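# Move the two outer front-row drills onto the ledge

## Task

From the tray's front row, lift out the drill at the far left end and the drill at the far right end and set both on the ledge in front of the tray. Every other drill must stay seated in the tray. Both moved drills must rest on the ledge by themselves, with no gripper supporting them. To finish, open the grippers and move the arms away.

## Robot and tools

Robot: two six-joint arms, left_arm and right_arm, each ending in a two-finger parallel gripper. The root of left_arm sits at (-0.049, +0.280, 0) m and the root of right_arm at (+0.031, -0.273, 0) m. Both are turned only slightly about the vertical axis. Joint ranges in rad, from base to gripper: waist -2.880..2.880, shoulder 0.000..3.142, elbow 0.000..3.019, wrist pitch -1.693..1.571, wrist yaw -1.571..1.571, wrist roll -2.094..2.094. An elbow cannot fully straighten.

Frame: all poses use one scene frame. Its origin is on the table top, midway between the arms. +x points forward over the table, +y points toward left_arm, and +z points up. The arm names are labels, not sides of any picture. In a gripper's own axes, the fingers extend along +z and close along y. end_effector_position is the point between the finger pads, about 1 cm short of the fingertips. The reported hand position can be off, more so when the arm reaches far. Arms often stop a centimetre or more from the command, usually too low.

The 16-number row, used by both motion tools: one flat list covering both arms. It holds 8 numbers for left_arm and then 8 for right_arm. Each group is x, y, z, qw, qx, qy, qz, opening. x, y, z are an absolute gripper position in the scene frame, in metres. qw, qx, qy, qz are an absolute orientation quaternion in the scene frame, w first. opening runs from -1 (closed) to +1 (fully open, 0.094 m). To keep an orientation steady, send the same quaternion every time rather than copying the slightly drifted value from the result. An arm that should stay still should get its last reported position and quaternion, with its intended opening, in every call.

execute_actions(actions, pictures): actions is a list with zero or one item. An empty list only returns the current state. An action item is {"rows": [...], "steps": n}. It has 1 to 15 rows, and steps is 1 to 15, where each step lasts 1/30 s (default 15). Each row is applied for one step, and the last row repeats if there are fewer rows than steps. A wait item is {"steps": n} with n up to 300. It is counted from the previous result, so your reply time counts toward it. A call is refused, and nothing is sent, if any target lies more than 0.6 m from that arm's last reported position along any axis of its gripper. On every step the controller caps each target at 70 mm and 16 degrees away from the measured pose. When position and orientation conflict, position wins. After an action ends, an arm travels only as far as its last capped pose, so a far target may need several actions. pictures (boolean) turns camera images on or off; they are included by default.

move(target, speed): target is one 16-number row of absolute poses and openings. Each gripper follows a straight line from its current pose, and both arms finish together. A move lasts 0.5 to 10 s and is cut off at 10 s. speed is the top speed in m/s, from 0.002 to 0.5 (default 0.25), and turning is limited to twice that value in rad/s. The openings are sent when the move starts. Paths do not avoid objects or the other arm. Grippers lag and can overshoot the speed, especially near full reach. The result adds a move: line giving the ending (done, off_target, moving, held, fault), any limits that acted (paced means the target was clipped; held means a safety check blocked some steps), and each gripper's distance from its pose. An ending that names one arm means the other arm finished.

wait(seconds): runs the scene for 0 to 10 s without new commands. Fingers still in motion keep moving.

zoom_image(camera, region): gives an enlarged view of part of the latest image. region is [x0, y0, x1, y1] in pixels, from the top-left corner, at most 504 by 504. The cameras are cam_head_left, cam_head_right, cam_high, cam_low, cam_left_wrist and cam_right_wrist, each 504x504.

read_manual(section): returns the licence text only and does not move anything.

finished_scene(scene): ends the current scene, given by its number, and reports whether the goal was met. It cannot be undone, so call it only once both drills rest on the ledge on their own and the grippers are open and clear.

Result lines: the state line lists each arm's gripper position and quaternion. grip_measured shows the measured finger opening on the same -1..1 scale. The final value under Joint positions is the opening in metres, and readings can be off by about 1 mm. To hold a drill, command an opening about 0.03 below grip_measured; a smaller gap gives a lighter grip. The pads press with roughly 50-62 N at most. A Hand target line shows where the controller is currently driving each gripper. A pose unreachable line means the clearance check altered or blocked that arm's command, and HELD marks the affected steps. A FAULT line means an arm stopped. MOTOR HOT appears at 85 °C. At 100 °C the arm faults and drops what it holds, so do not hold loads longer than needed.

Cautions: nothing may be knocked or dropped off the table. Do not let the arms collide or push on each other. Approach contacts slowly, because faster moves and targets set deeper past the contact press harder. Objects held or lying loose can sometimes be jolted by outside disturbances, so keep the grip firm and check that the drills stay put. Avoid slips, slams and hard pushes, and move smoothly.

Each tool is called after "Request:" as name(argument=value, ...) on one line, values as JSON.

## Session

Request:
execute_actions(actions=[])

Scene clock: 0.00 s of 5840.00 s.
left_arm: end_effector_position=(+0.0363, +0.4394, +0.3204) grip_measured=+1.000 end_effector_quat_wxyz=(+0.151, -0.631, +0.761, +0.017) | right_arm: end_effector_position=(+0.4359, -0.1348, +0.2680) grip_measured=+1.000 end_effector_quat_wxyz=(-0.020, +0.450, +0.889, +0.079)
Joint positions: left_arm=[ 1.207  0.636  1.026 -1.676  0.112 -0.215  0.094] | right_arm=[ 0.363  1.404  1.394 -1.483 -0.144  1.215  0.094]
Joint velocities: left_arm=[-0.015 -0.015 -0.002 -0.007 -0.066 -0.007  0.   ] | right_arm=[ 0.015 -0.015  0.002  0.012  0.081  0.022  0.   ]
Motor temperatures (°C, as the motors report them): left_arm=[29 27 31 27 27 28] | right_arm=[29 28 28 26 29 25]
Hand target (left_arm): +0.037, +0.442, +0.332; +0.163, -0.629, +0.760, +0.024
Hand target (right_arm): +0.442, -0.133, +0.277; -0.011, +0.449, +0.889, +0.088

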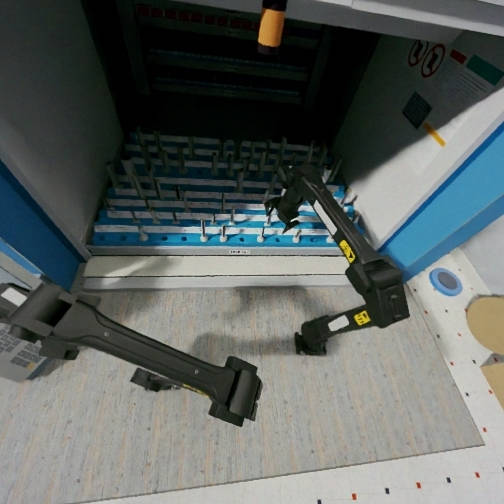

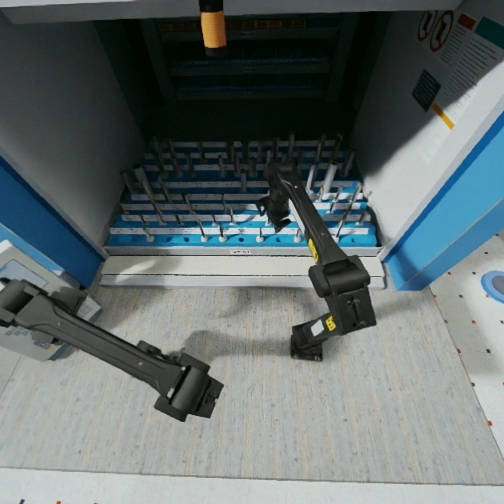

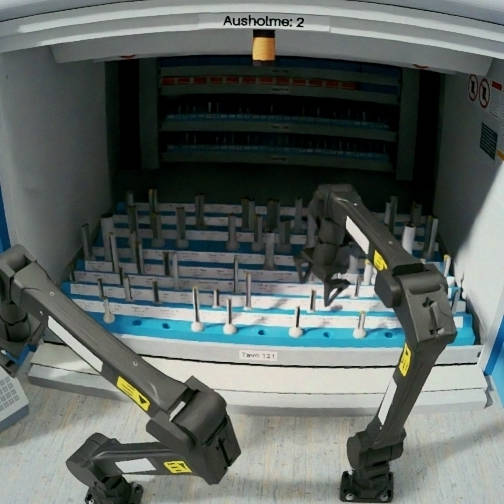

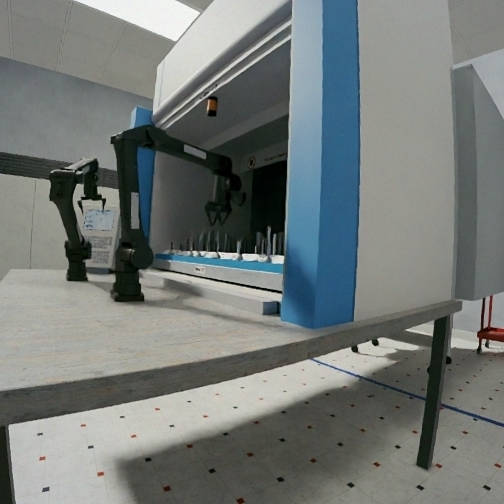

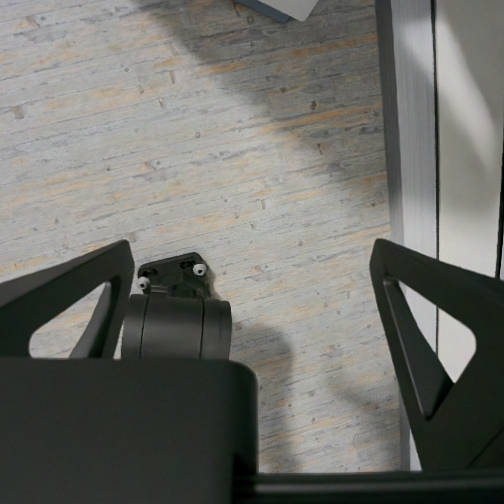

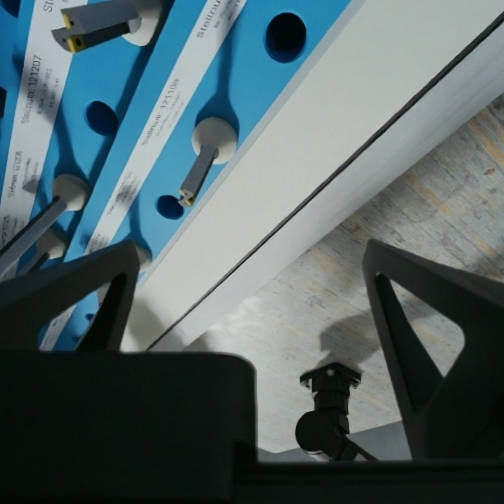

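Request:
zoom_image(camera="cam_head_left", region=[70, 190, 400, 300])

Request:
zoom_image(camera="cam_head_right", region=[90, 190, 400, 300])

Region (70, 190, 400, 300) of cam_head_left's 504x504 image, scaled by 1.527, with more detail than that image has.

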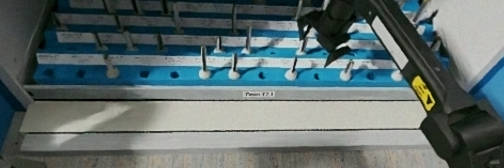

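Region (90, 190, 400, 300) of cam_head_right's 504x504 image, scaled by 1.626, with more detail than that image has; it fills the top 179 rows of this view, and the rest is white.

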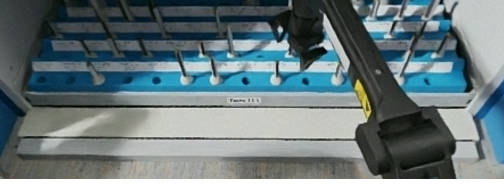

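Request:
move(target=[0.35,0.385,0.21, 0.7010,-0.0923,0.7010,0.0923, 0.3,  0.37,-0.392,0.22, 0.6974,0.1167,0.6974,-0.1167, 0.3], speed=0.4)

Scene clock: 8.63 s of 5840.00 s.
left_arm: end_effector_position=(+0.3494, +0.3830, +0.1989) grip_measured=+0.302 end_effector_quat_wxyz=(+0.686, -0.090, +0.716, +0.096) | right_arm: end_effector_position=(+0.3656, -0.3891, +0.2233) grip_measured=+0.303 end_effector_quat_wxyz=(+0.693, +0.127, +0.700, -0.115)
Joint positions: left_arm=[ 0.266  1.126  0.254  0.832 -0.018  0.013  0.061] | right_arm=[-0.231  0.741  0.161  0.567  0.023  0.015  0.061]
Joint velocities: left_arm=[-0.015 -0.015  0.002  0.002  0.022  0.007 -0.   ] | right_arm=[-0.005 -0.005  0.002  0.007 -0.037  0.051  0.   ]
Motor temperatures (°C, as the motors report them): left_arm=[29 27 34 27 27 28] | right_arm=[29 29 31 26 29 25]
Hand target (left_arm): +0.348, +0.382, +0.205; +0.695, -0.083, +0.707, +0.101
Hand target (right_arm): +0.364, -0.391, +0.221; +0.693, +0.124, +0.700, -0.121
Off the commanded pose (left_arm): 0.011 m, 2 deg.
Off the commanded pose (right_arm): 0.006 m, 1 deg.
After step 90, 2.83 s passed at rest.
move: off_target (left_arm)

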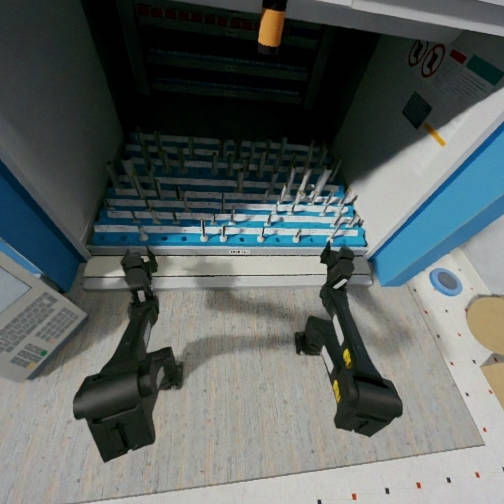

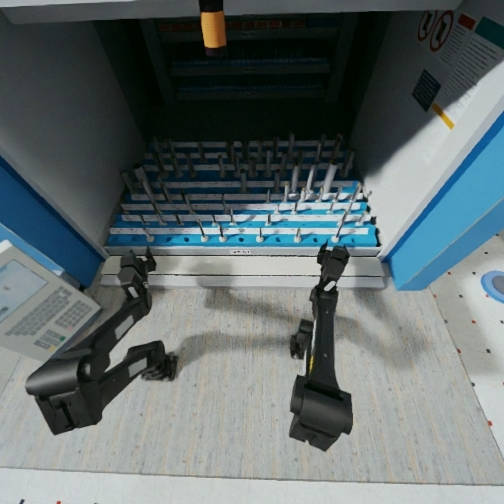

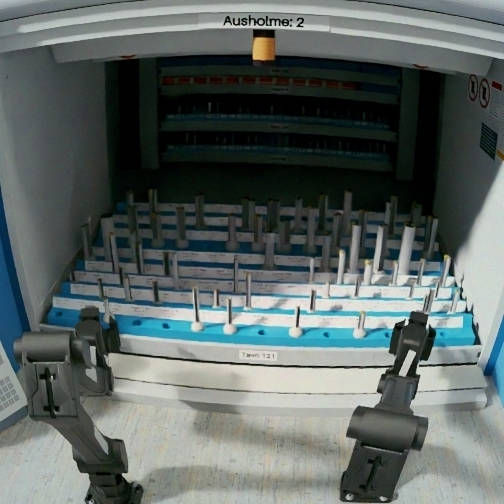

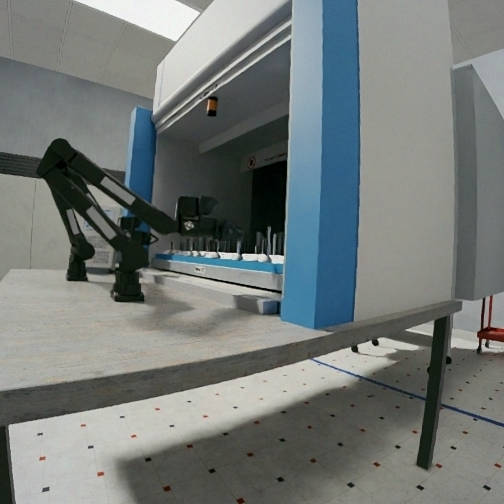

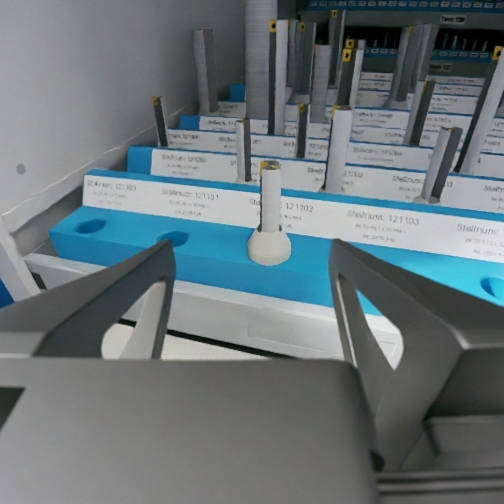

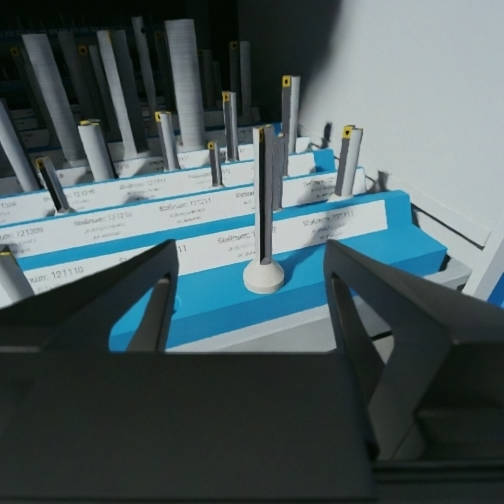

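Request:
move(target=[0.482,0.404,0.172, 0.7130,-0.0907,0.6886,0.0939, 0.0,  0.485,-0.442,0.178, 0.7093,0.1147,0.6850,-0.1187, 0.0], speed=0.15)

Scene clock: 13.43 s of 5840.00 s.
left_arm: end_effector_position=(+0.4680, +0.4044, +0.1505) grip_measured=+0.002 end_effector_quat_wxyz=(+0.691, -0.090, +0.711, +0.098) | right_arm: end_effector_position=(+0.4731, -0.4321, +0.1652) grip_measured=+0.003 end_effector_quat_wxyz=(+0.696, +0.119, +0.699, -0.109)
Joint positions: left_arm=[ 0.242  1.657  0.53   1.101 -0.045  0.014  0.047] | right_arm=[-0.267  1.498  0.364  1.128 -0.034  0.013  0.047]
Joint velocities: left_arm=[-0.005 -0.015 -0.017  0.007 -0.066 -0.095 -0.001] | right_arm=[-0.034  0.005 -0.017  0.012 -0.051 -0.037  0.001]
Motor temperatures (°C, as the motors report them): left_arm=[29 27 34 28 27 28] | right_arm=[29 28 31 26 29 25]
Hand target (left_arm): +0.481, +0.403, +0.171; +0.713, -0.090, +0.689, +0.094
Hand target (right_arm): +0.482, -0.442, +0.179; +0.709, +0.115, +0.685, -0.119
Off the commanded pose (left_arm): 0.026 m, 4 deg.
Off the commanded pose (right_arm): 0.020 m, 3 deg.
After step 90, 0.50 s passed at rest.
move: off_target (left_arm, right_arm)

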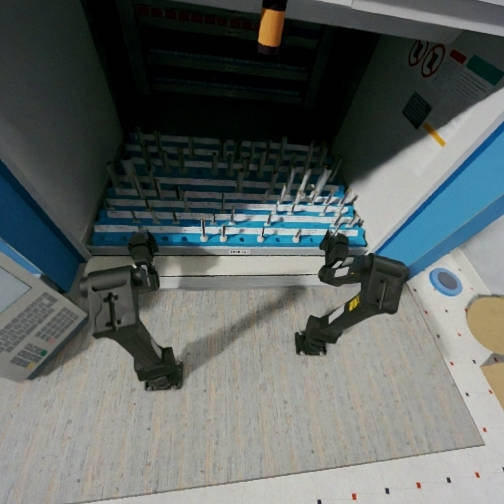

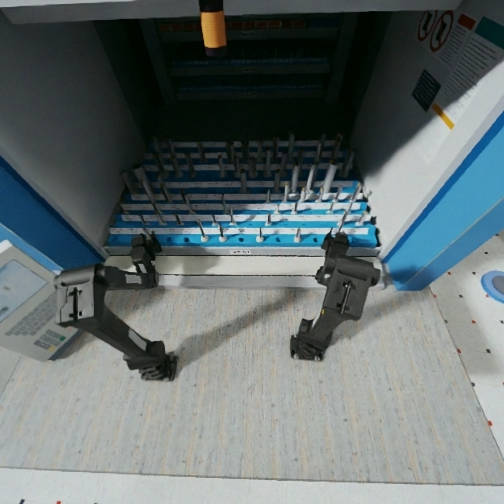

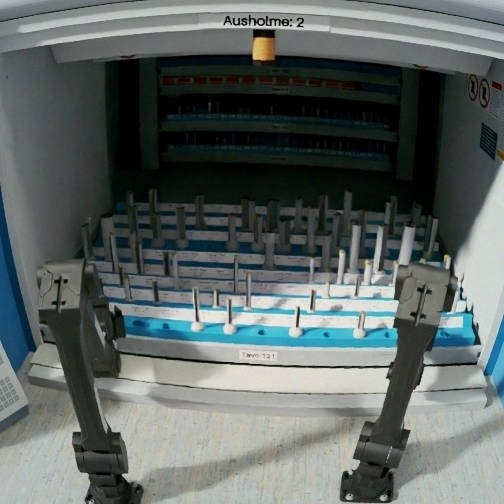

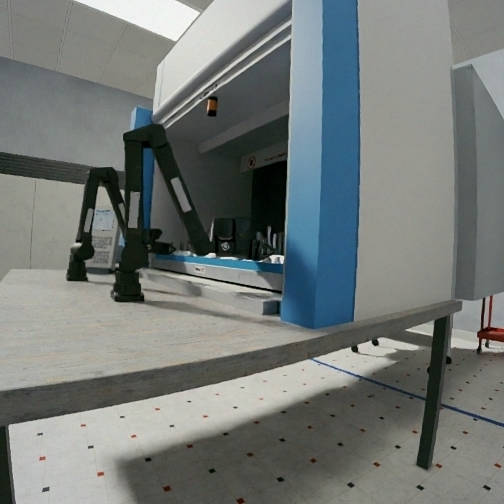

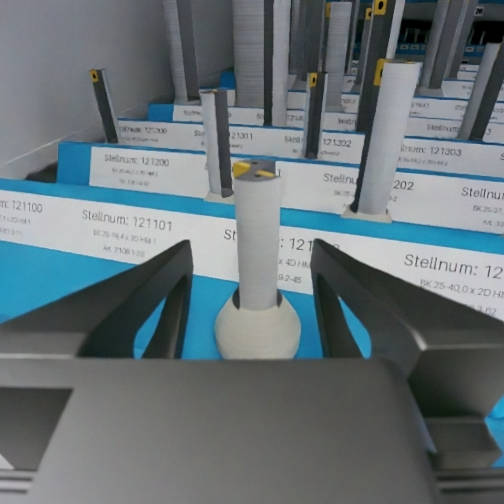

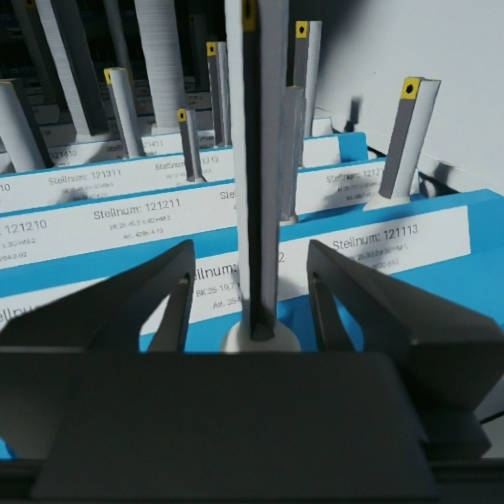

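Request:
move(target=[0.494,0.403,0.184, 0.7130,-0.0907,0.6886,0.0939, -0.2,  0.495,-0.451,0.182, 0.7093,0.1147,0.6850,-0.1187, -0.2], speed=0.05)

Scene clock: 17.80 s of 5840.00 s.
left_arm: end_effector_position=(+0.4809, +0.4042, +0.1619) grip_measured=-0.198 end_effector_quat_wxyz=(+0.698, -0.089, +0.703, +0.099) | right_arm: end_effector_position=(+0.4842, -0.4403, +0.1774) grip_measured=-0.197 end_effector_quat_wxyz=(+0.707, +0.116, +0.689, -0.111)
Joint positions: left_arm=[ 0.234  1.657  0.566  1.085 -0.053  0.014  0.038] | right_arm=[-0.279  1.506  0.402  1.128 -0.048  0.013  0.038]
Joint velocities: left_arm=[ 0.005 -0.005 -0.002 -0.007 -0.066  0.007 -0.001] | right_arm=[-0.005 -0.005 -0.007 -0.007 -0.022 -0.022  0.   ]
Motor temperatures (°C, as the motors report them): left_arm=[29 27 35 28 27 28] | right_arm=[29 29 31 26 29 25]
Hand target (left_arm): +0.494, +0.403, +0.184; +0.713, -0.090, +0.689, +0.094
Hand target (right_arm): +0.494, -0.451, +0.182; +0.709, +0.115, +0.685, -0.119
Off the commanded pose (left_arm): 0.026 m, 2 deg.
Off the commanded pose (right_arm): 0.016 m, 1 deg.
After step 90, 0.20 s passed at rest.
move: off_target (left_arm, right_arm)

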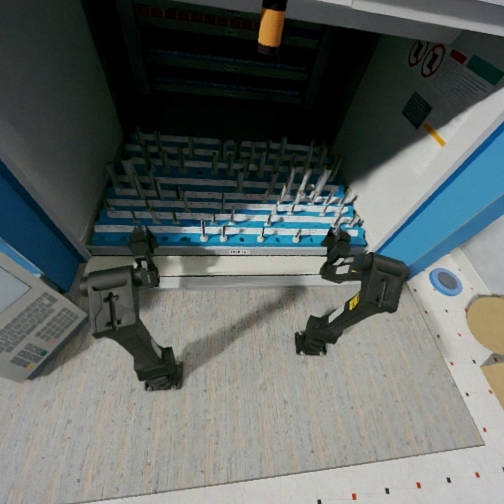

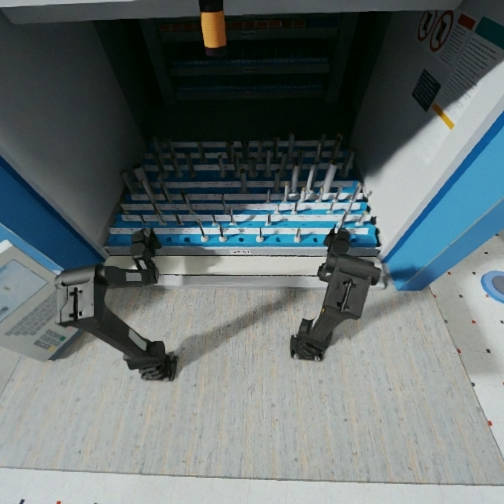

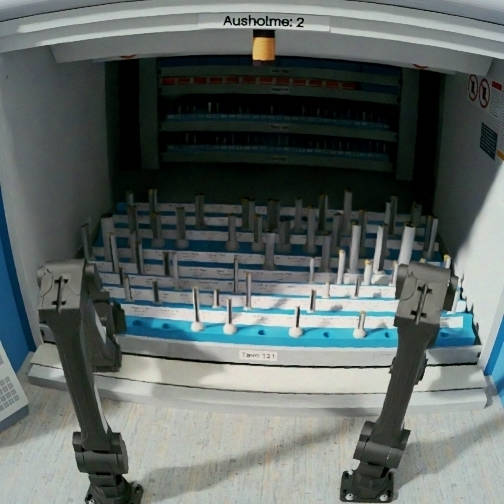

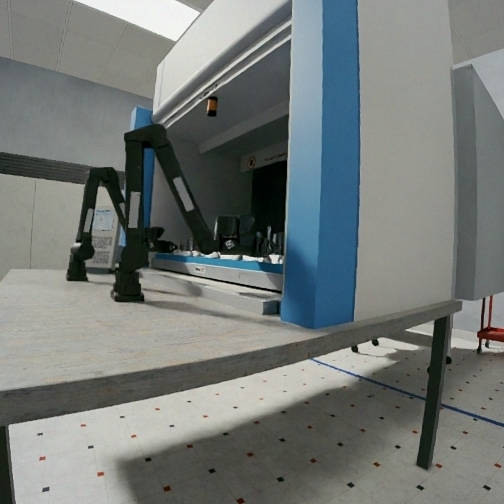

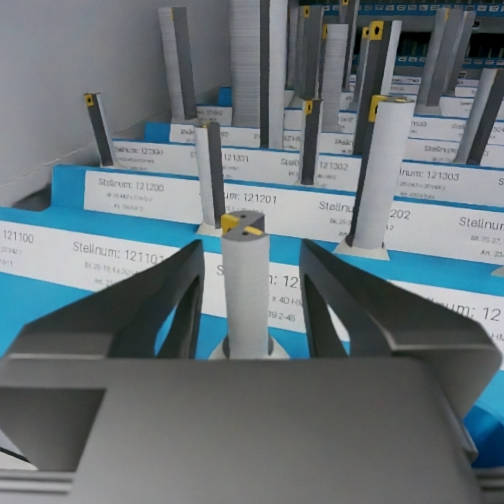

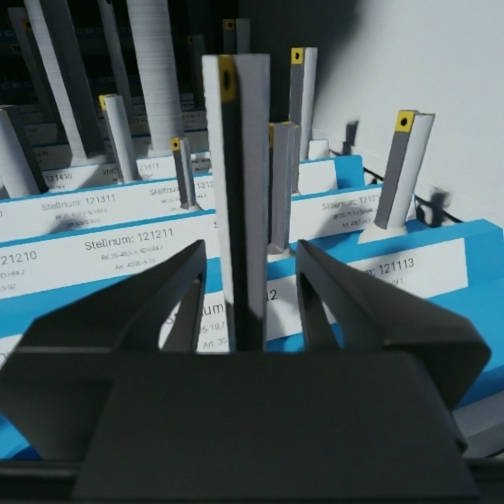

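Request:
execute_actions(actions=[{"rows": [[0.494,0.403,0.184, 0.7130,-0.0907,0.6886,0.0939, -0.35,  0.495,-0.451,0.182, 0.7093,0.1147,0.6850,-0.1187, -0.35],[0.494,0.403,0.184, 0.7130,-0.0907,0.6886,0.0939, -0.45,  0.495,-0.451,0.182, 0.7093,0.1147,0.6850,-0.1187, -0.45],[0.494,0.403,0.184, 0.7130,-0.0907,0.6886,0.0939, -0.5,  0.495,-0.451,0.182, 0.7093,0.1147,0.6850,-0.1187, -0.5],[0.494,0.403,0.184, 0.7130,-0.0907,0.6886,0.0939, -0.53,  0.495,-0.451,0.182, 0.7093,0.1147,0.6850,-0.1187, -0.53],[0.494,0.403,0.184, 0.7130,-0.0907,0.6886,0.0939, -0.56,  0.495,-0.451,0.182, 0.7093,0.1147,0.6850,-0.1187, -0.56],[0.494,0.403,0.184, 0.7130,-0.0907,0.6886,0.0939, -0.58,  0.495,-0.451,0.182, 0.7093,0.1147,0.6850,-0.1187, -0.58],[0.494,0.403,0.184, 0.7130,-0.0907,0.6886,0.0939, -0.60,  0.495,-0.451,0.182, 0.7093,0.1147,0.6850,-0.1187, -0.60],[0.494,0.403,0.184, 0.7130,-0.0907,0.6886,0.0939, -0.62,  0.495,-0.451,0.182, 0.7093,0.1147,0.6850,-0.1187, -0.62],[0.494,0.403,0.184, 0.7130,-0.0907,0.6886,0.0939, -0.64,  0.495,-0.451,0.182, 0.7093,0.1147,0.6850,-0.1187, -0.64],[0.494,0.403,0.184, 0.7130,-0.0907,0.6886,0.0939, -0.66,  0.495,-0.451,0.182, 0.7093,0.1147,0.6850,-0.1187, -0.66],[0.494,0.403,0.184, 0.7130,-0.0907,0.6886,0.0939, -0.68,  0.495,-0.451,0.182, 0.7093,0.1147,0.6850,-0.1187, -0.68],[0.494,0.403,0.184, 0.7130,-0.0907,0.6886,0.0939, -0.70,  0.495,-0.451,0.182, 0.7093,0.1147,0.6850,-0.1187, -0.70],[0.494,0.403,0.184, 0.7130,-0.0907,0.6886,0.0939, -0.72,  0.495,-0.451,0.182, 0.7093,0.1147,0.6850,-0.1187, -0.72]], "steps": 15}], pictures=false)

Scene clock: 21.73 s of 5840.00 s.
left_arm: end_effector_position=(+0.4806, +0.4052, +0.1619) grip_measured=-0.717 end_effector_quat_wxyz=(+0.698, -0.092, +0.703, +0.101) | right_arm: end_effector_position=(+0.4844, -0.4398, +0.1774) grip_measured=-0.717 end_effector_quat_wxyz=(+0.707, +0.114, +0.689, -0.110)
Joint positions: left_arm=[ 0.234  1.657  0.566  1.085 -0.059  0.013  0.013] | right_arm=[-0.279  1.506  0.402  1.128 -0.051  0.012  0.013]
Joint velocities: left_arm=[ 0.005  0.005 -0.002  0.012  0.037 -0.037 -0.001] | right_arm=[-0.015 -0.024 -0.002 -0.002 -0.081 -0.051 -0.001]
Motor temperatures (°C, as the motors report them): left_arm=[29 27 35 28 27 28] | right_arm=[29 29 32 26 29 25]
Hand target (left_arm): +0.493, +0.403, +0.184; +0.713, -0.091, +0.689, +0.094
Hand target (right_arm): +0.494, -0.451, +0.182; +0.709, +0.115, +0.685, -0.119
Off the commanded pose (left_arm): 0.026 m, 2 deg.
Off the commanded pose (right_arm): 0.016 m, 1 deg.
Steps of this call (steps 1 to 90: nothing new was sent; then 0.43 s passed at rest; steps 91 to 105: all 15 steps of this action). Readings (end_effector_position):
91: left_arm (+0.4809, +0.4042, +0.1619) | right_arm (+0.4842, -0.4403, +0.1774)
92: left_arm (+0.4809, +0.4042, +0.1619) | right_arm (+0.4842, -0.4403, +0.1774)
94: left_arm (+0.4809, +0.4042, +0.1619) | right_arm (+0.4842, -0.4403, +0.1774)
98: left_arm (+0.4809, +0.4042, +0.1619) | right_arm (+0.4842, -0.4403, +0.1774)
105: the state above

Request:
execute_actions(actions=[{"rows": [[0.494,0.403,0.184, 0.7130,-0.0907,0.6886,0.0939, -0.74,  0.495,-0.451,0.182, 0.7093,0.1147,0.6850,-0.1187, -0.74],[0.494,0.403,0.184, 0.7130,-0.0907,0.6886,0.0939, -0.76,  0.495,-0.451,0.182, 0.7093,0.1147,0.6850,-0.1187, -0.76],[0.494,0.403,0.184, 0.7130,-0.0907,0.6886,0.0939, -0.78,  0.495,-0.451,0.182, 0.7093,0.1147,0.6850,-0.1187, -0.78],[0.494,0.403,0.184, 0.7130,-0.0907,0.6886,0.0939, -0.80,  0.495,-0.451,0.182, 0.7093,0.1147,0.6850,-0.1187, -0.80],[0.494,0.403,0.184, 0.7130,-0.0907,0.6886,0.0939, -0.82,  0.495,-0.451,0.182, 0.7093,0.1147,0.6850,-0.1187, -0.82]], "steps": 10}])

Scene clock: 23.00 s of 5840.00 s.
left_arm: end_effector_position=(+0.4806, +0.4053, +0.1623) grip_measured=-0.768 end_effector_quat_wxyz=(+0.699, -0.093, +0.702, +0.099) | right_arm: end_effector_position=(+0.4845, -0.4397, +0.1774) grip_measured=-0.772 end_effector_quat_wxyz=(+0.707, +0.111, +0.690, -0.113)
Joint positions: left_arm=[ 0.234  1.656  0.566  1.085 -0.06   0.009  0.011] | right_arm=[-0.279  1.506  0.402  1.128 -0.052  0.002  0.011]
Joint velocities: left_arm=[-0.015 -0.005  0.007 -0.007 -0.051  0.007 -0.001] | right_arm=[-0.015  0.005  0.002 -0.007 -0.051 -0.066 -0.001]
Motor temperatures (°C, as the motors report them): left_arm=[29 27 35 28 27 28] | right_arm=[29 29 32 26 29 25]
Hand target (left_arm): +0.493, +0.403, +0.184; +0.713, -0.091, +0.689, +0.094
Hand target (right_arm): +0.494, -0.451, +0.182; +0.709, +0.115, +0.685, -0.119
Off the commanded pose (left_arm): 0.026 m, 2 deg.
Off the commanded pose (right_arm): 0.016 m, 1 deg.
Steps of this call (steps 1 to 28: nothing new was sent; steps 29 to 38: all 10 steps of this action). Readings (end_effector_position):
29: left_arm (+0.4806, +0.4052, +0.1619) | right_arm (+0.4845, -0.4397, +0.1774)
30: left_arm (+0.4806, +0.4053, +0.1621) | right_arm (+0.4845, -0.4397, +0.1774)
32: left_arm (+0.4806, +0.4053, +0.1623) | right_arm (+0.4845, -0.4397, +0.1774)
36: left_arm (+0.4806, +0.4053, +0.1623) | right_arm (+0.4845, -0.4397, +0.1774)
38: the state above

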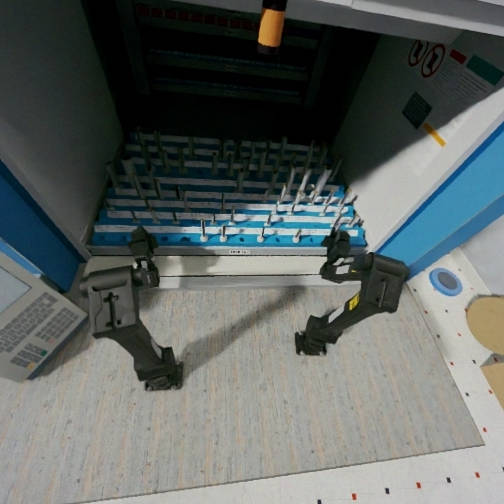

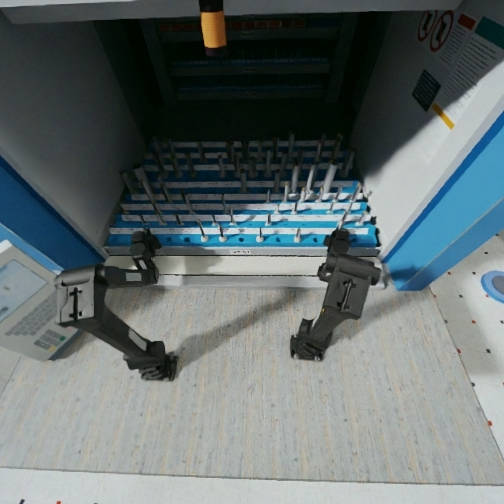

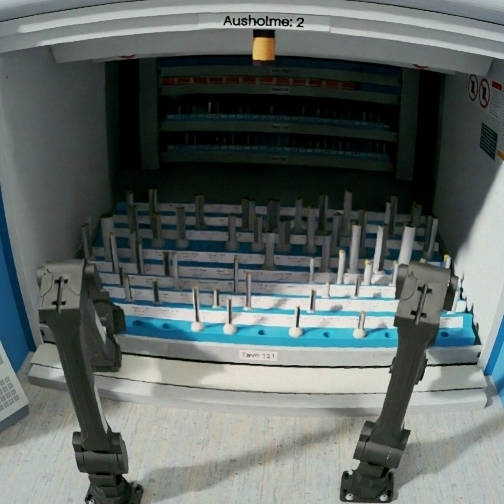

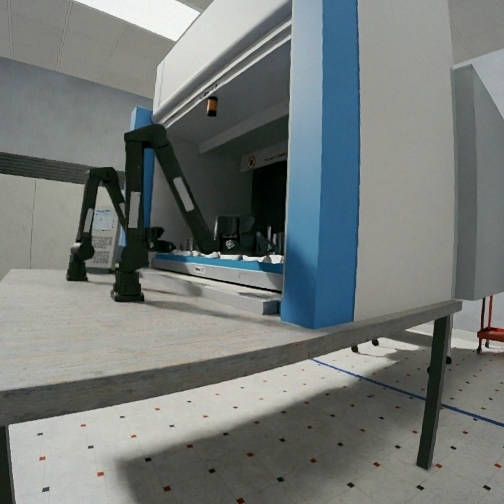

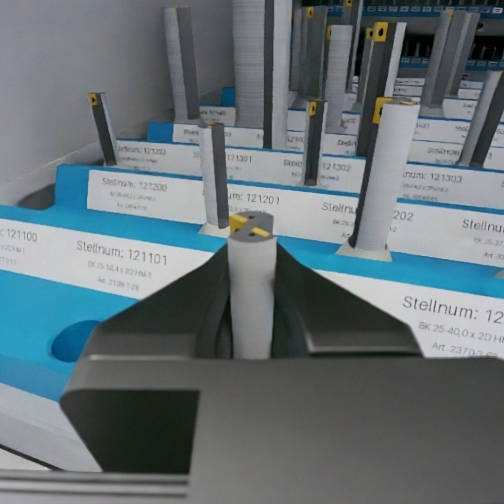

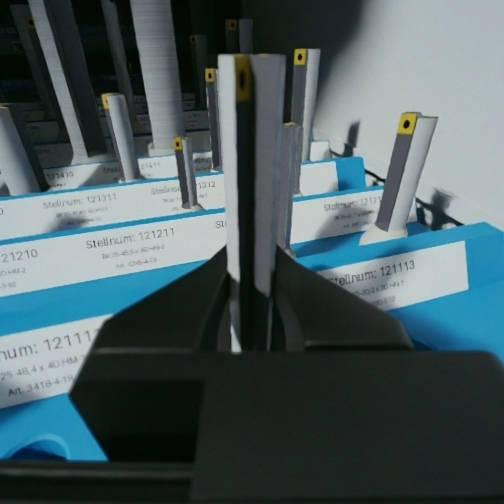

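Request:
execute_actions(actions=[{"rows": [[0.494,0.403,0.187, 0.7130,-0.0907,0.6886,0.0939, -0.82,  0.495,-0.451,0.185, 0.7093,0.1147,0.6850,-0.1187, -0.82],[0.494,0.403,0.190, 0.7130,-0.0907,0.6886,0.0939, -0.82,  0.495,-0.451,0.188, 0.7093,0.1147,0.6850,-0.1187, -0.82],[0.494,0.403,0.193, 0.7130,-0.0907,0.6886,0.0939, -0.82,  0.495,-0.451,0.191, 0.7093,0.1147,0.6850,-0.1187, -0.82],[0.494,0.403,0.196, 0.7130,-0.0907,0.6886,0.0939, -0.82,  0.495,-0.451,0.194, 0.7093,0.1147,0.6850,-0.1187, -0.82],[0.494,0.403,0.199, 0.7130,-0.0907,0.6886,0.0939, -0.82,  0.495,-0.451,0.197, 0.7093,0.1147,0.6850,-0.1187, -0.82],[0.494,0.403,0.202, 0.7130,-0.0907,0.6886,0.0939, -0.82,  0.495,-0.451,0.200, 0.7093,0.1147,0.6850,-0.1187, -0.82],[0.494,0.403,0.205, 0.7130,-0.0907,0.6886,0.0939, -0.82,  0.495,-0.451,0.203, 0.7093,0.1147,0.6850,-0.1187, -0.82],[0.494,0.403,0.208, 0.7130,-0.0907,0.6886,0.0939, -0.82,  0.495,-0.451,0.206, 0.7093,0.1147,0.6850,-0.1187, -0.82],[0.494,0.403,0.211, 0.7130,-0.0907,0.6886,0.0939, -0.82,  0.495,-0.451,0.209, 0.7093,0.1147,0.6850,-0.1187, -0.82],[0.494,0.403,0.214, 0.7130,-0.0907,0.6886,0.0939, -0.82,  0.495,-0.451,0.212, 0.7093,0.1147,0.6850,-0.1187, -0.82],[0.494,0.403,0.217, 0.7130,-0.0907,0.6886,0.0939, -0.82,  0.495,-0.451,0.215, 0.7093,0.1147,0.6850,-0.1187, -0.82],[0.494,0.403,0.220, 0.7130,-0.0907,0.6886,0.0939, -0.82,  0.495,-0.451,0.218, 0.7093,0.1147,0.6850,-0.1187, -0.82],[0.494,0.403,0.223, 0.7130,-0.0907,0.6886,0.0939, -0.82,  0.495,-0.451,0.221, 0.7093,0.1147,0.6850,-0.1187, -0.82],[0.494,0.403,0.226, 0.7130,-0.0907,0.6886,0.0939, -0.82,  0.495,-0.451,0.224, 0.7093,0.1147,0.6850,-0.1187, -0.82],[0.494,0.403,0.229, 0.7130,-0.0907,0.6886,0.0939, -0.82,  0.495,-0.451,0.227, 0.7093,0.1147,0.6850,-0.1187, -0.82]], "steps": 15}], pictures=false)

Scene clock: 27.13 s of 5840.00 s.
left_arm: end_effector_position=(+0.4801, +0.4052, +0.1685) grip_measured=-0.768 end_effector_quat_wxyz=(+0.674, -0.096, +0.726, +0.096) | right_arm: end_effector_position=(+0.4858, -0.4399, +0.1787) grip_measured=-0.772 end_effector_quat_wxyz=(+0.679, +0.114, +0.717, -0.109)
Joint positions: left_arm=[ 0.234  1.581  0.577  0.931 -0.06   0.006  0.011] | right_arm=[-0.279  1.427  0.419  0.955 -0.053 -0.004  0.011]
Joint velocities: left_arm=[ 0.015 -0.249  0.037 -0.31  -0.051  0.022 -0.001] | right_arm=[-0.024 -0.259  0.071 -0.403  0.022 -0.037 -0.001]
Motor temperatures (°C, as the motors report them): left_arm=[29 28 36 28 27 28] | right_arm=[29 29 32 26 29 25]
Hand target (left_arm): +0.492, +0.403, +0.228; +0.714, -0.091, +0.688, +0.094
Hand target (right_arm): +0.494, -0.450, +0.226; +0.710, +0.114, +0.684, -0.119
Off the commanded pose (left_arm): 0.062 m, 6 deg.
Off the commanded pose (right_arm): 0.050 m, 5 deg.
Steps of this call (steps 1 to 90: nothing new was sent; then 0.63 s passed at rest; steps 91 to 105: all 15 steps of this action). Readings (end_effector_position):
91: left_arm (+0.4805, +0.4053, +0.1625) | right_arm (+0.4845, -0.4397, +0.1771)
92: left_arm (+0.4805, +0.4053, +0.1623) | right_arm (+0.4847, -0.4397, +0.1770)
94: left_arm (+0.4803, +0.4052, +0.1625) | right_arm (+0.4849, -0.4397, +0.1770)
98: left_arm (+0.4804, +0.4053, +0.1625) | right_arm (+0.4856, -0.4397, +0.1769)
105: the state above

Request:
execute_actions(actions=[{"rows": [[0.495,0.403,0.231, 0.7250,-0.0890,0.6762,0.0955, -0.82,  0.496,-0.451,0.230, 0.7213,0.1125,0.6727,-0.1207, -0.82],[0.496,0.403,0.233, 0.7250,-0.0890,0.6762,0.0955, -0.82,  0.497,-0.451,0.233, 0.7213,0.1125,0.6727,-0.1207, -0.82],[0.497,0.403,0.235, 0.7368,-0.0873,0.6634,0.0970, -0.82,  0.498,-0.452,0.236, 0.7330,0.1104,0.6600,-0.1226, -0.82],[0.498,0.404,0.237, 0.7368,-0.0873,0.6634,0.0970, -0.82,  0.499,-0.452,0.239, 0.7330,0.1104,0.6600,-0.1226, -0.82],[0.499,0.404,0.239, 0.7482,-0.0856,0.6505,0.0985, -0.82,  0.500,-0.452,0.242, 0.7444,0.1083,0.6471,-0.1245, -0.82],[0.499,0.404,0.242, 0.7482,-0.0856,0.6505,0.0985, -0.82,  0.500,-0.452,0.245, 0.7444,0.1083,0.6471,-0.1245, -0.82],[0.499,0.404,0.245, 0.7482,-0.0856,0.6505,0.0985, -0.82,  0.500,-0.452,0.248, 0.7444,0.1083,0.6471,-0.1245, -0.82],[0.499,0.404,0.248, 0.7482,-0.0856,0.6505,0.0985, -0.82,  0.500,-0.452,0.251, 0.7444,0.1083,0.6471,-0.1245, -0.82],[0.499,0.404,0.251, 0.7482,-0.0856,0.6505,0.0985, -0.82,  0.500,-0.452,0.254, 0.7444,0.1083,0.6471,-0.1245, -0.82],[0.499,0.404,0.254, 0.7482,-0.0856,0.6505,0.0985, -0.82,  0.500,-0.452,0.257, 0.7444,0.1083,0.6471,-0.1245, -0.82]], "steps": 15}], pictures=false)

Scene clock: 30.87 s of 5840.00 s.
left_arm: end_effector_position=(+0.4813, +0.4055, +0.1854) grip_measured=-0.769 end_effector_quat_wxyz=(+0.694, -0.095, +0.707, +0.098) | right_arm: end_effector_position=(+0.4860, -0.4403, +0.1977) grip_measured=-0.773 end_effector_quat_wxyz=(+0.699, +0.111, +0.697, -0.113)
Joint positions: left_arm=[ 0.234  1.571  0.581  0.974 -0.06   0.005  0.011] | right_arm=[-0.279  1.407  0.423  0.987 -0.052 -0.002  0.011]
Joint velocities: left_arm=[-0.005 -0.015 -0.002  0.002 -0.022  0.022 -0.001] | right_arm=[ 0.005  0.005  0.007  0.012  0.007  0.007 -0.001]
Motor temperatures (°C, as the motors report them): left_arm=[29 28 37 28 27 28] | right_arm=[29 29 32 26 29 25]
Hand target (left_arm): +0.496, +0.403, +0.253; +0.748, -0.086, +0.650, +0.099
Hand target (right_arm): +0.497, -0.451, +0.256; +0.744, +0.109, +0.647, -0.124
Off the commanded pose (left_arm): 0.071 m, 9 deg.
Off the commanded pose (right_arm): 0.062 m, 8 deg.
Steps of this call (steps 1 to 90: nothing new was sent; then 0.23 s passed at rest; steps 91 to 105: all 15 steps of this action). Readings (end_effector_position):
91: left_arm (+0.4799, +0.4051, +0.1790) | right_arm (+0.4854, -0.4397, +0.1888)
92: left_arm (+0.4799, +0.4051, +0.1790) | right_arm (+0.4854, -0.4397, +0.1892)
94: left_arm (+0.4803, +0.4052, +0.1812) | right_arm (+0.4856, -0.4398, +0.1932)
98: left_arm (+0.4813, +0.4055, +0.1852) | right_arm (+0.4860, -0.4401, +0.1977)
105: the state above

Request:
execute_actions(actions=[{"rows": [[0.502,0.405,0.250, 0.7482,-0.0856,0.6505,0.0985, -0.82,  0.503,-0.453,0.257, 0.7444,0.1083,0.6471,-0.1245, -0.82],[0.505,0.406,0.249, 0.7482,-0.0856,0.6505,0.0985, -0.82,  0.506,-0.454,0.257, 0.7444,0.1083,0.6471,-0.1245, -0.82],[0.508,0.407,0.248, 0.7482,-0.0856,0.6505,0.0985, -0.82,  0.509,-0.455,0.257, 0.7444,0.1083,0.6471,-0.1245, -0.82],[0.511,0.408,0.248, 0.7482,-0.0856,0.6505,0.0985, -0.82,  0.512,-0.456,0.257, 0.7444,0.1083,0.6471,-0.1245, -0.82],[0.512,0.409,0.249, 0.7482,-0.0856,0.6505,0.0985, -0.82,  0.513,-0.457,0.258, 0.7444,0.1083,0.6471,-0.1245, -0.82],[0.512,0.409,0.251, 0.7482,-0.0856,0.6505,0.0985, -0.82,  0.513,-0.457,0.260, 0.7444,0.1083,0.6471,-0.1245, -0.82],[0.512,0.409,0.253, 0.7482,-0.0856,0.6505,0.0985, -0.82,  0.513,-0.457,0.262, 0.7444,0.1083,0.6471,-0.1245, -0.82],[0.512,0.409,0.255, 0.7482,-0.0856,0.6505,0.0985, -0.82,  0.513,-0.457,0.264, 0.7444,0.1083,0.6471,-0.1245, -0.82],[0.512,0.409,0.257, 0.7482,-0.0856,0.6505,0.0985, -0.82,  0.513,-0.457,0.266, 0.7444,0.1083,0.6471,-0.1245, -0.82],[0.512,0.409,0.259, 0.7482,-0.0856,0.6505,0.0985, -0.82,  0.513,-0.457,0.268, 0.7444,0.1083,0.6471,-0.1245, -0.82]], "steps": 15}], pictures=false)

Scene clock: 35.83 s of 5840.00 s.
left_arm: end_effector_position=(+0.4815, +0.4053, +0.1855) grip_measured=-0.769 end_effector_quat_wxyz=(+0.694, -0.094, +0.707, +0.097) | right_arm: end_effector_position=(+0.4872, -0.4407, +0.1968) grip_measured=-0.773 end_effector_quat_wxyz=(+0.693, +0.113, +0.703, -0.111)
Joint positions: left_arm=[ 0.234  1.571  0.581  0.974 -0.059  0.006  0.011] | right_arm=[-0.279  1.398  0.429  0.955 -0.052 -0.001  0.011]
Joint velocities: left_arm=[-0.015  0.005  0.012  0.012  0.007 -0.051 -0.   ] | right_arm=[ 0.005 -0.005  0.017 -0.022 -0.022  0.051 -0.001]
Motor temperatures (°C, as the motors report them): left_arm=[29 28 38 28 27 28] | right_arm=[29 29 33 26 29 25]
Hand target (left_arm): +0.505, +0.407, +0.259; +0.748, -0.085, +0.650, +0.099
Hand target (right_arm): +0.506, -0.454, +0.267; +0.744, +0.109, +0.647, -0.124
Off the commanded pose (left_arm): 0.080 m, 9 deg.
Off the commanded pose (right_arm): 0.077 m, 9 deg.
Steps of this call (steps 1 to 90: nothing new was sent; then 1.47 s passed at rest; steps 91 to 105: all 15 steps of this action). Readings (end_effector_position):
91: left_arm (+0.4813, +0.4055, +0.1854) | right_arm (+0.4860, -0.4403, +0.1977)
92: left_arm (+0.4813, +0.4055, +0.1854) | right_arm (+0.4860, -0.4403, +0.1977)
94: left_arm (+0.4813, +0.4054, +0.1854) | right_arm (+0.4860, -0.4403, +0.1977)
98: left_arm (+0.4815, +0.4053, +0.1855) | right_arm (+0.4863, -0.4404, +0.1968)
105: the state above

Request:
execute_actions(actions=[{"rows": [[0.506,0.407,0.254, 0.7482,-0.0856,0.6505,0.0985, -0.82,  0.508,-0.455,0.265, 0.7444,0.1083,0.6471,-0.1245, -0.82],[0.500,0.405,0.254, 0.7482,-0.0856,0.6505,0.0985, -0.82,  0.503,-0.453,0.265, 0.7444,0.1083,0.6471,-0.1245, -0.82],[0.494,0.404,0.254, 0.7482,-0.0856,0.6505,0.0985, -0.82,  0.498,-0.451,0.265, 0.7444,0.1083,0.6471,-0.1245, -0.82],[0.489,0.403,0.254, 0.7482,-0.0856,0.6505,0.0985, -0.82,  0.494,-0.450,0.265, 0.7444,0.1083,0.6471,-0.1245, -0.82],[0.485,0.402,0.255, 0.7482,-0.0856,0.6505,0.0985, -0.82,  0.490,-0.449,0.266, 0.7444,0.1083,0.6471,-0.1245, -0.82],[0.482,0.401,0.257, 0.7482,-0.0856,0.6505,0.0985, -0.82,  0.487,-0.448,0.268, 0.7444,0.1083,0.6471,-0.1245, -0.82],[0.480,0.401,0.259, 0.7482,-0.0856,0.6505,0.0985, -0.82,  0.485,-0.447,0.270, 0.7444,0.1083,0.6471,-0.1245, -0.82],[0.480,0.401,0.261, 0.7482,-0.0856,0.6505,0.0985, -0.82,  0.485,-0.447,0.272, 0.7444,0.1083,0.6471,-0.1245, -0.82],[0.480,0.401,0.263, 0.7482,-0.0856,0.6505,0.0985, -0.82,  0.485,-0.447,0.274, 0.7444,0.1083,0.6471,-0.1245, -0.82],[0.480,0.401,0.265, 0.7482,-0.0856,0.6505,0.0985, -0.82,  0.485,-0.447,0.276, 0.7444,0.1083,0.6471,-0.1245, -0.82],[0.480,0.401,0.267, 0.7482,-0.0856,0.6505,0.0985, -0.82,  0.485,-0.447,0.278, 0.7444,0.1083,0.6471,-0.1245, -0.82],[0.480,0.401,0.269, 0.7482,-0.0856,0.6505,0.0985, -0.82,  0.485,-0.447,0.280, 0.7444,0.1083,0.6471,-0.1245, -0.82]], "steps": 15}], pictures=false)

Scene clock: 38.37 s of 5840.00 s.
left_arm: end_effector_position=(+0.4751, +0.4034, +0.2285) grip_measured=-0.769 end_effector_quat_wxyz=(+0.722, -0.091, +0.679, +0.099) | right_arm: end_effector_position=(+0.4781, -0.4373, +0.2389) grip_measured=-0.773 end_effector_quat_wxyz=(+0.718, +0.108, +0.678, -0.117)
Joint positions: left_arm=[ 0.234  1.484  0.581  0.964 -0.056  0.006  0.011] | right_arm=[-0.279  1.284  0.429  0.914 -0.051 -0.001  0.011]
Joint velocities: left_arm=[ 0.015 -0.21   0.012  0.012  0.007 -0.007  0.001] | right_arm=[-0.005 -0.181 -0.017 -0.1   -0.066  0.007 -0.001]
Motor temperatures (°C, as the motors report them): left_arm=[29 28 40 28 27 28] | right_arm=[29 29 34 26 29 25]
Hand target (left_arm): +0.480, +0.401, +0.268; +0.748, -0.086, +0.650, +0.099
Hand target (right_arm): +0.484, -0.446, +0.279; +0.744, +0.109, +0.647, -0.124
Off the commanded pose (left_arm): 0.041 m, 5 deg.
Off the commanded pose (right_arm): 0.043 m, 5 deg.
Steps of this call (steps 1 to 61: nothing new was sent; steps 62 to 76: all 15 steps of this action). Readings (end_effector_position):
62: left_arm (+0.4815, +0.4053, +0.1855) | right_arm (+0.4872, -0.4407, +0.1968)
63: left_arm (+0.4815, +0.4053, +0.1855) | right_arm (+0.4872, -0.4407, +0.1971)
65: left_arm (+0.4814, +0.4053, +0.1863) | right_arm (+0.4868, -0.4405, +0.1999)
69: left_arm (+0.4802, +0.4050, +0.1971) | right_arm (+0.4840, -0.4395, +0.2151)
76: the state above

Request:
execute_actions(actions=[{"rows": [[0.479,0.401,0.272, 0.7368,-0.0873,0.6634,0.0970, -0.82,  0.484,-0.447,0.284, 0.7330,0.1104,0.6600,-0.1226, -0.82],[0.478,0.401,0.275, 0.7368,-0.0873,0.6634,0.0970, -0.82,  0.483,-0.446,0.288, 0.7330,0.1104,0.6600,-0.1226, -0.82],[0.477,0.400,0.278, 0.7368,-0.0873,0.6634,0.0970, -0.82,  0.482,-0.446,0.292, 0.7330,0.1104,0.6600,-0.1226, -0.82],[0.476,0.400,0.281, 0.7368,-0.0873,0.6634,0.0970, -0.82,  0.481,-0.446,0.296, 0.7330,0.1104,0.6600,-0.1226, -0.82],[0.475,0.400,0.284, 0.7250,-0.0890,0.6762,0.0955, -0.82,  0.480,-0.445,0.300, 0.7213,0.1125,0.6727,-0.1207, -0.82],[0.474,0.400,0.287, 0.7250,-0.0890,0.6762,0.0955, -0.82,  0.479,-0.445,0.303, 0.7213,0.1125,0.6727,-0.1207, -0.82],[0.473,0.400,0.290, 0.7250,-0.0890,0.6762,0.0955, -0.82,  0.478,-0.445,0.306, 0.7213,0.1125,0.6727,-0.1207, -0.82]], "steps": 15}])

Scene clock: 40.80 s of 5840.00 s.
left_arm: end_effector_position=(+0.4618, +0.4004, +0.2485) grip_measured=-0.769 end_effector_quat_wxyz=(+0.698, -0.093, +0.703, +0.097) | right_arm: end_effector_position=(+0.4631, -0.4323, +0.2518) grip_measured=-0.773 end_effector_quat_wxyz=(+0.687, +0.115, +0.709, -0.110)
Joint positions: left_arm=[ 0.234  1.346  0.581  0.758 -0.055  0.006  0.011] | right_arm=[-0.281  1.121  0.437  0.651 -0.051 -0.001  0.011]
Joint velocities: left_arm=[-0.005  0.005 -0.012 -0.061 -0.022  0.007  0.   ] | right_arm=[ 0.005 -0.005 -0.012 -0.071 -0.007 -0.022 -0.   ]
Motor temperatures (°C, as the motors report them): left_arm=[29 28 40 28 27 28] | right_arm=[29 29 34 26 29 25]
Hand target (left_arm): +0.472, +0.400, +0.290; +0.725, -0.089, +0.676, +0.096
Hand target (right_arm): +0.475, -0.444, +0.305; +0.721, +0.112, +0.672, -0.121
Off the commanded pose (left_arm): 0.043 m, 4 deg.
Off the commanded pose (right_arm): 0.058 m, 6 deg.
Steps of this call (steps 1 to 58: nothing new was sent; steps 59 to 73: all 15 steps of this action). Readings (end_effector_position):
59: left_arm (+0.4741, +0.4032, +0.2311) | right_arm (+0.4777, -0.4372, +0.2369)
60: left_arm (+0.4738, +0.4030, +0.2288) | right_arm (+0.4772, -0.4370, +0.2344)
62: left_arm (+0.4726, +0.4028, +0.2265) | right_arm (+0.4744, -0.4359, +0.2357)
66: left_arm (+0.4667, +0.4014, +0.2316) | right_arm (+0.4664, -0.4328, +0.2414)
73: the state above

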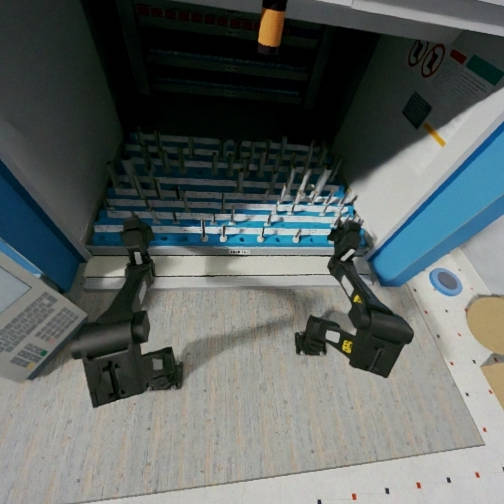

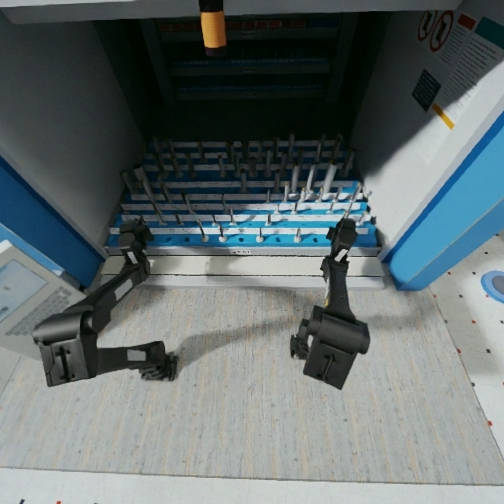

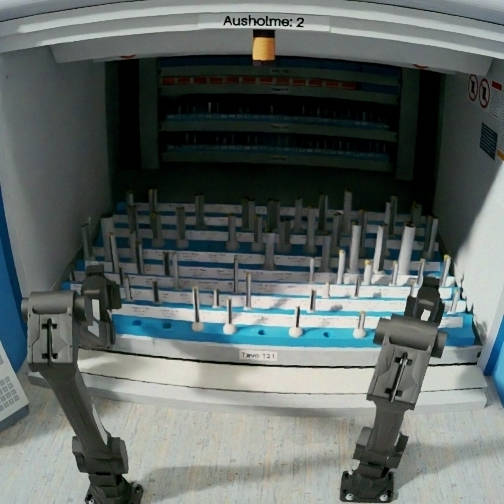

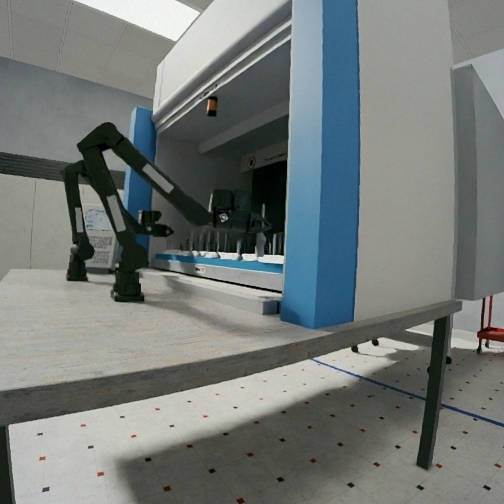

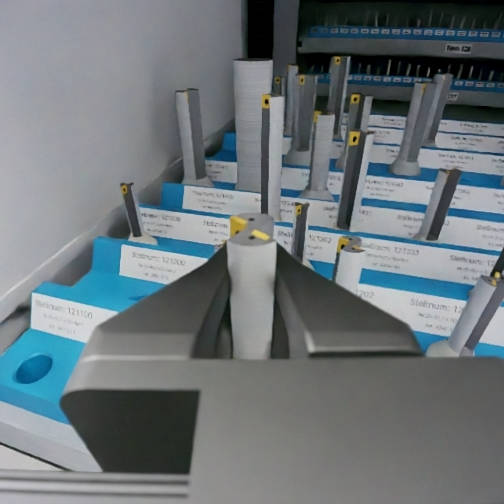

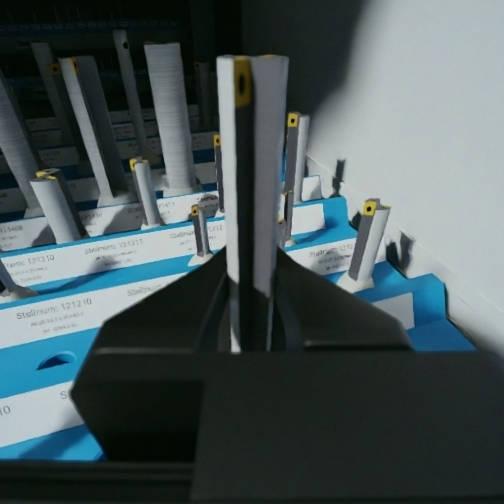

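Request:
execute_actions(actions=[{"rows": [[0.470,0.399,0.290, 0.7250,-0.0890,0.6762,0.0955, -0.82,  0.475,-0.444,0.306, 0.7330,0.1104,0.6600,-0.1226, -0.82],[0.466,0.398,0.290, 0.7250,-0.0890,0.6762,0.0955, -0.82,  0.471,-0.443,0.306, 0.7330,0.1104,0.6600,-0.1226, -0.82],[0.461,0.397,0.289, 0.7250,-0.0890,0.6762,0.0955, -0.82,  0.466,-0.441,0.306, 0.7330,0.1104,0.6600,-0.1226, -0.82],[0.456,0.396,0.288, 0.7250,-0.0890,0.6762,0.0955, -0.82,  0.461,-0.439,0.305, 0.7330,0.1104,0.6600,-0.1226, -0.82],[0.451,0.394,0.287, 0.7250,-0.0890,0.6762,0.0955, -0.82,  0.456,-0.438,0.304, 0.7330,0.1104,0.6600,-0.1226, -0.82],[0.446,0.393,0.286, 0.7250,-0.0890,0.6762,0.0955, -0.82,  0.451,-0.436,0.303, 0.7330,0.1104,0.6600,-0.1226, -0.82],[0.441,0.392,0.285, 0.7250,-0.0890,0.6762,0.0955, -0.82,  0.446,-0.434,0.302, 0.7330,0.1104,0.6600,-0.1226, -0.82],[0.436,0.391,0.284, 0.7250,-0.0890,0.6762,0.0955, -0.82,  0.441,-0.433,0.301, 0.7330,0.1104,0.6600,-0.1226, -0.82],[0.431,0.389,0.283, 0.7250,-0.0890,0.6762,0.0955, -0.82,  0.436,-0.431,0.300, 0.7330,0.1104,0.6600,-0.1226, -0.82],[0.426,0.388,0.282, 0.7250,-0.0890,0.6762,0.0955, -0.82,  0.431,-0.429,0.299, 0.7330,0.1104,0.6600,-0.1226, -0.82],[0.421,0.387,0.281, 0.7250,-0.0890,0.6762,0.0955, -0.82,  0.426,-0.428,0.298, 0.7330,0.1104,0.6600,-0.1226, -0.82],[0.416,0.386,0.280, 0.7250,-0.0890,0.6762,0.0955, -0.82,  0.421,-0.426,0.297, 0.7330,0.1104,0.6600,-0.1226, -0.82],[0.411,0.385,0.279, 0.7250,-0.0890,0.6762,0.0955, -0.82,  0.416,-0.424,0.296, 0.7330,0.1104,0.6600,-0.1226, -0.82],[0.407,0.384,0.278, 0.7250,-0.0890,0.6762,0.0955, -0.82,  0.412,-0.423,0.295, 0.7330,0.1104,0.6600,-0.1226, -0.82],[0.404,0.383,0.277, 0.7250,-0.0890,0.6762,0.0955, -0.82,  0.409,-0.422,0.294, 0.7330,0.1104,0.6600,-0.1226, -0.82]], "steps": 15}], pictures=false)

Scene clock: 44.67 s of 5840.00 s.
left_arm: end_effector_position=(+0.4138, +0.3899, +0.2519) grip_measured=-0.769 end_effector_quat_wxyz=(+0.704, -0.092, +0.698, +0.097) | right_arm: end_effector_position=(+0.4226, -0.4197, +0.2720) grip_measured=-0.773 end_effector_quat_wxyz=(+0.715, +0.109, +0.680, -0.117)
Joint positions: left_arm=[ 0.234  1.202  0.459  0.752 -0.055  0.006  0.011] | right_arm=[-0.292  0.959  0.345  0.665 -0.062 -0.001  0.011]
Joint velocities: left_arm=[-0.015 -0.425 -0.344 -0.007 -0.022 -0.081 -0.001] | right_arm=[-0.034 -0.581 -0.339 -0.134 -0.066 -0.007 -0.001]
Motor temperatures (°C, as the motors report them): left_arm=[29 28 40 28 27 28] | right_arm=[29 29 35 26 29 25]
Hand target (left_arm): +0.406, +0.384, +0.276; +0.725, -0.089, +0.676, +0.095
Hand target (right_arm): +0.412, -0.422, +0.293; +0.733, +0.111, +0.660, -0.123
Off the commanded pose (left_arm): 0.028 m, 4 deg.
Off the commanded pose (right_arm): 0.026 m, 3 deg.
Steps of this call (steps 1 to 90: nothing new was sent; then 0.37 s passed at rest; steps 91 to 105: all 15 steps of this action). Readings (end_effector_position):
91: left_arm (+0.4618, +0.4004, +0.2472) | right_arm (+0.4632, -0.4323, +0.2523)
92: left_arm (+0.4618, +0.4004, +0.2472) | right_arm (+0.4632, -0.4323, +0.2538)
94: left_arm (+0.4616, +0.4003, +0.2482) | right_arm (+0.4631, -0.4324, +0.2569)
98: left_arm (+0.4516, +0.3981, +0.2518) | right_arm (+0.4576, -0.4311, +0.2638)
105: the state above


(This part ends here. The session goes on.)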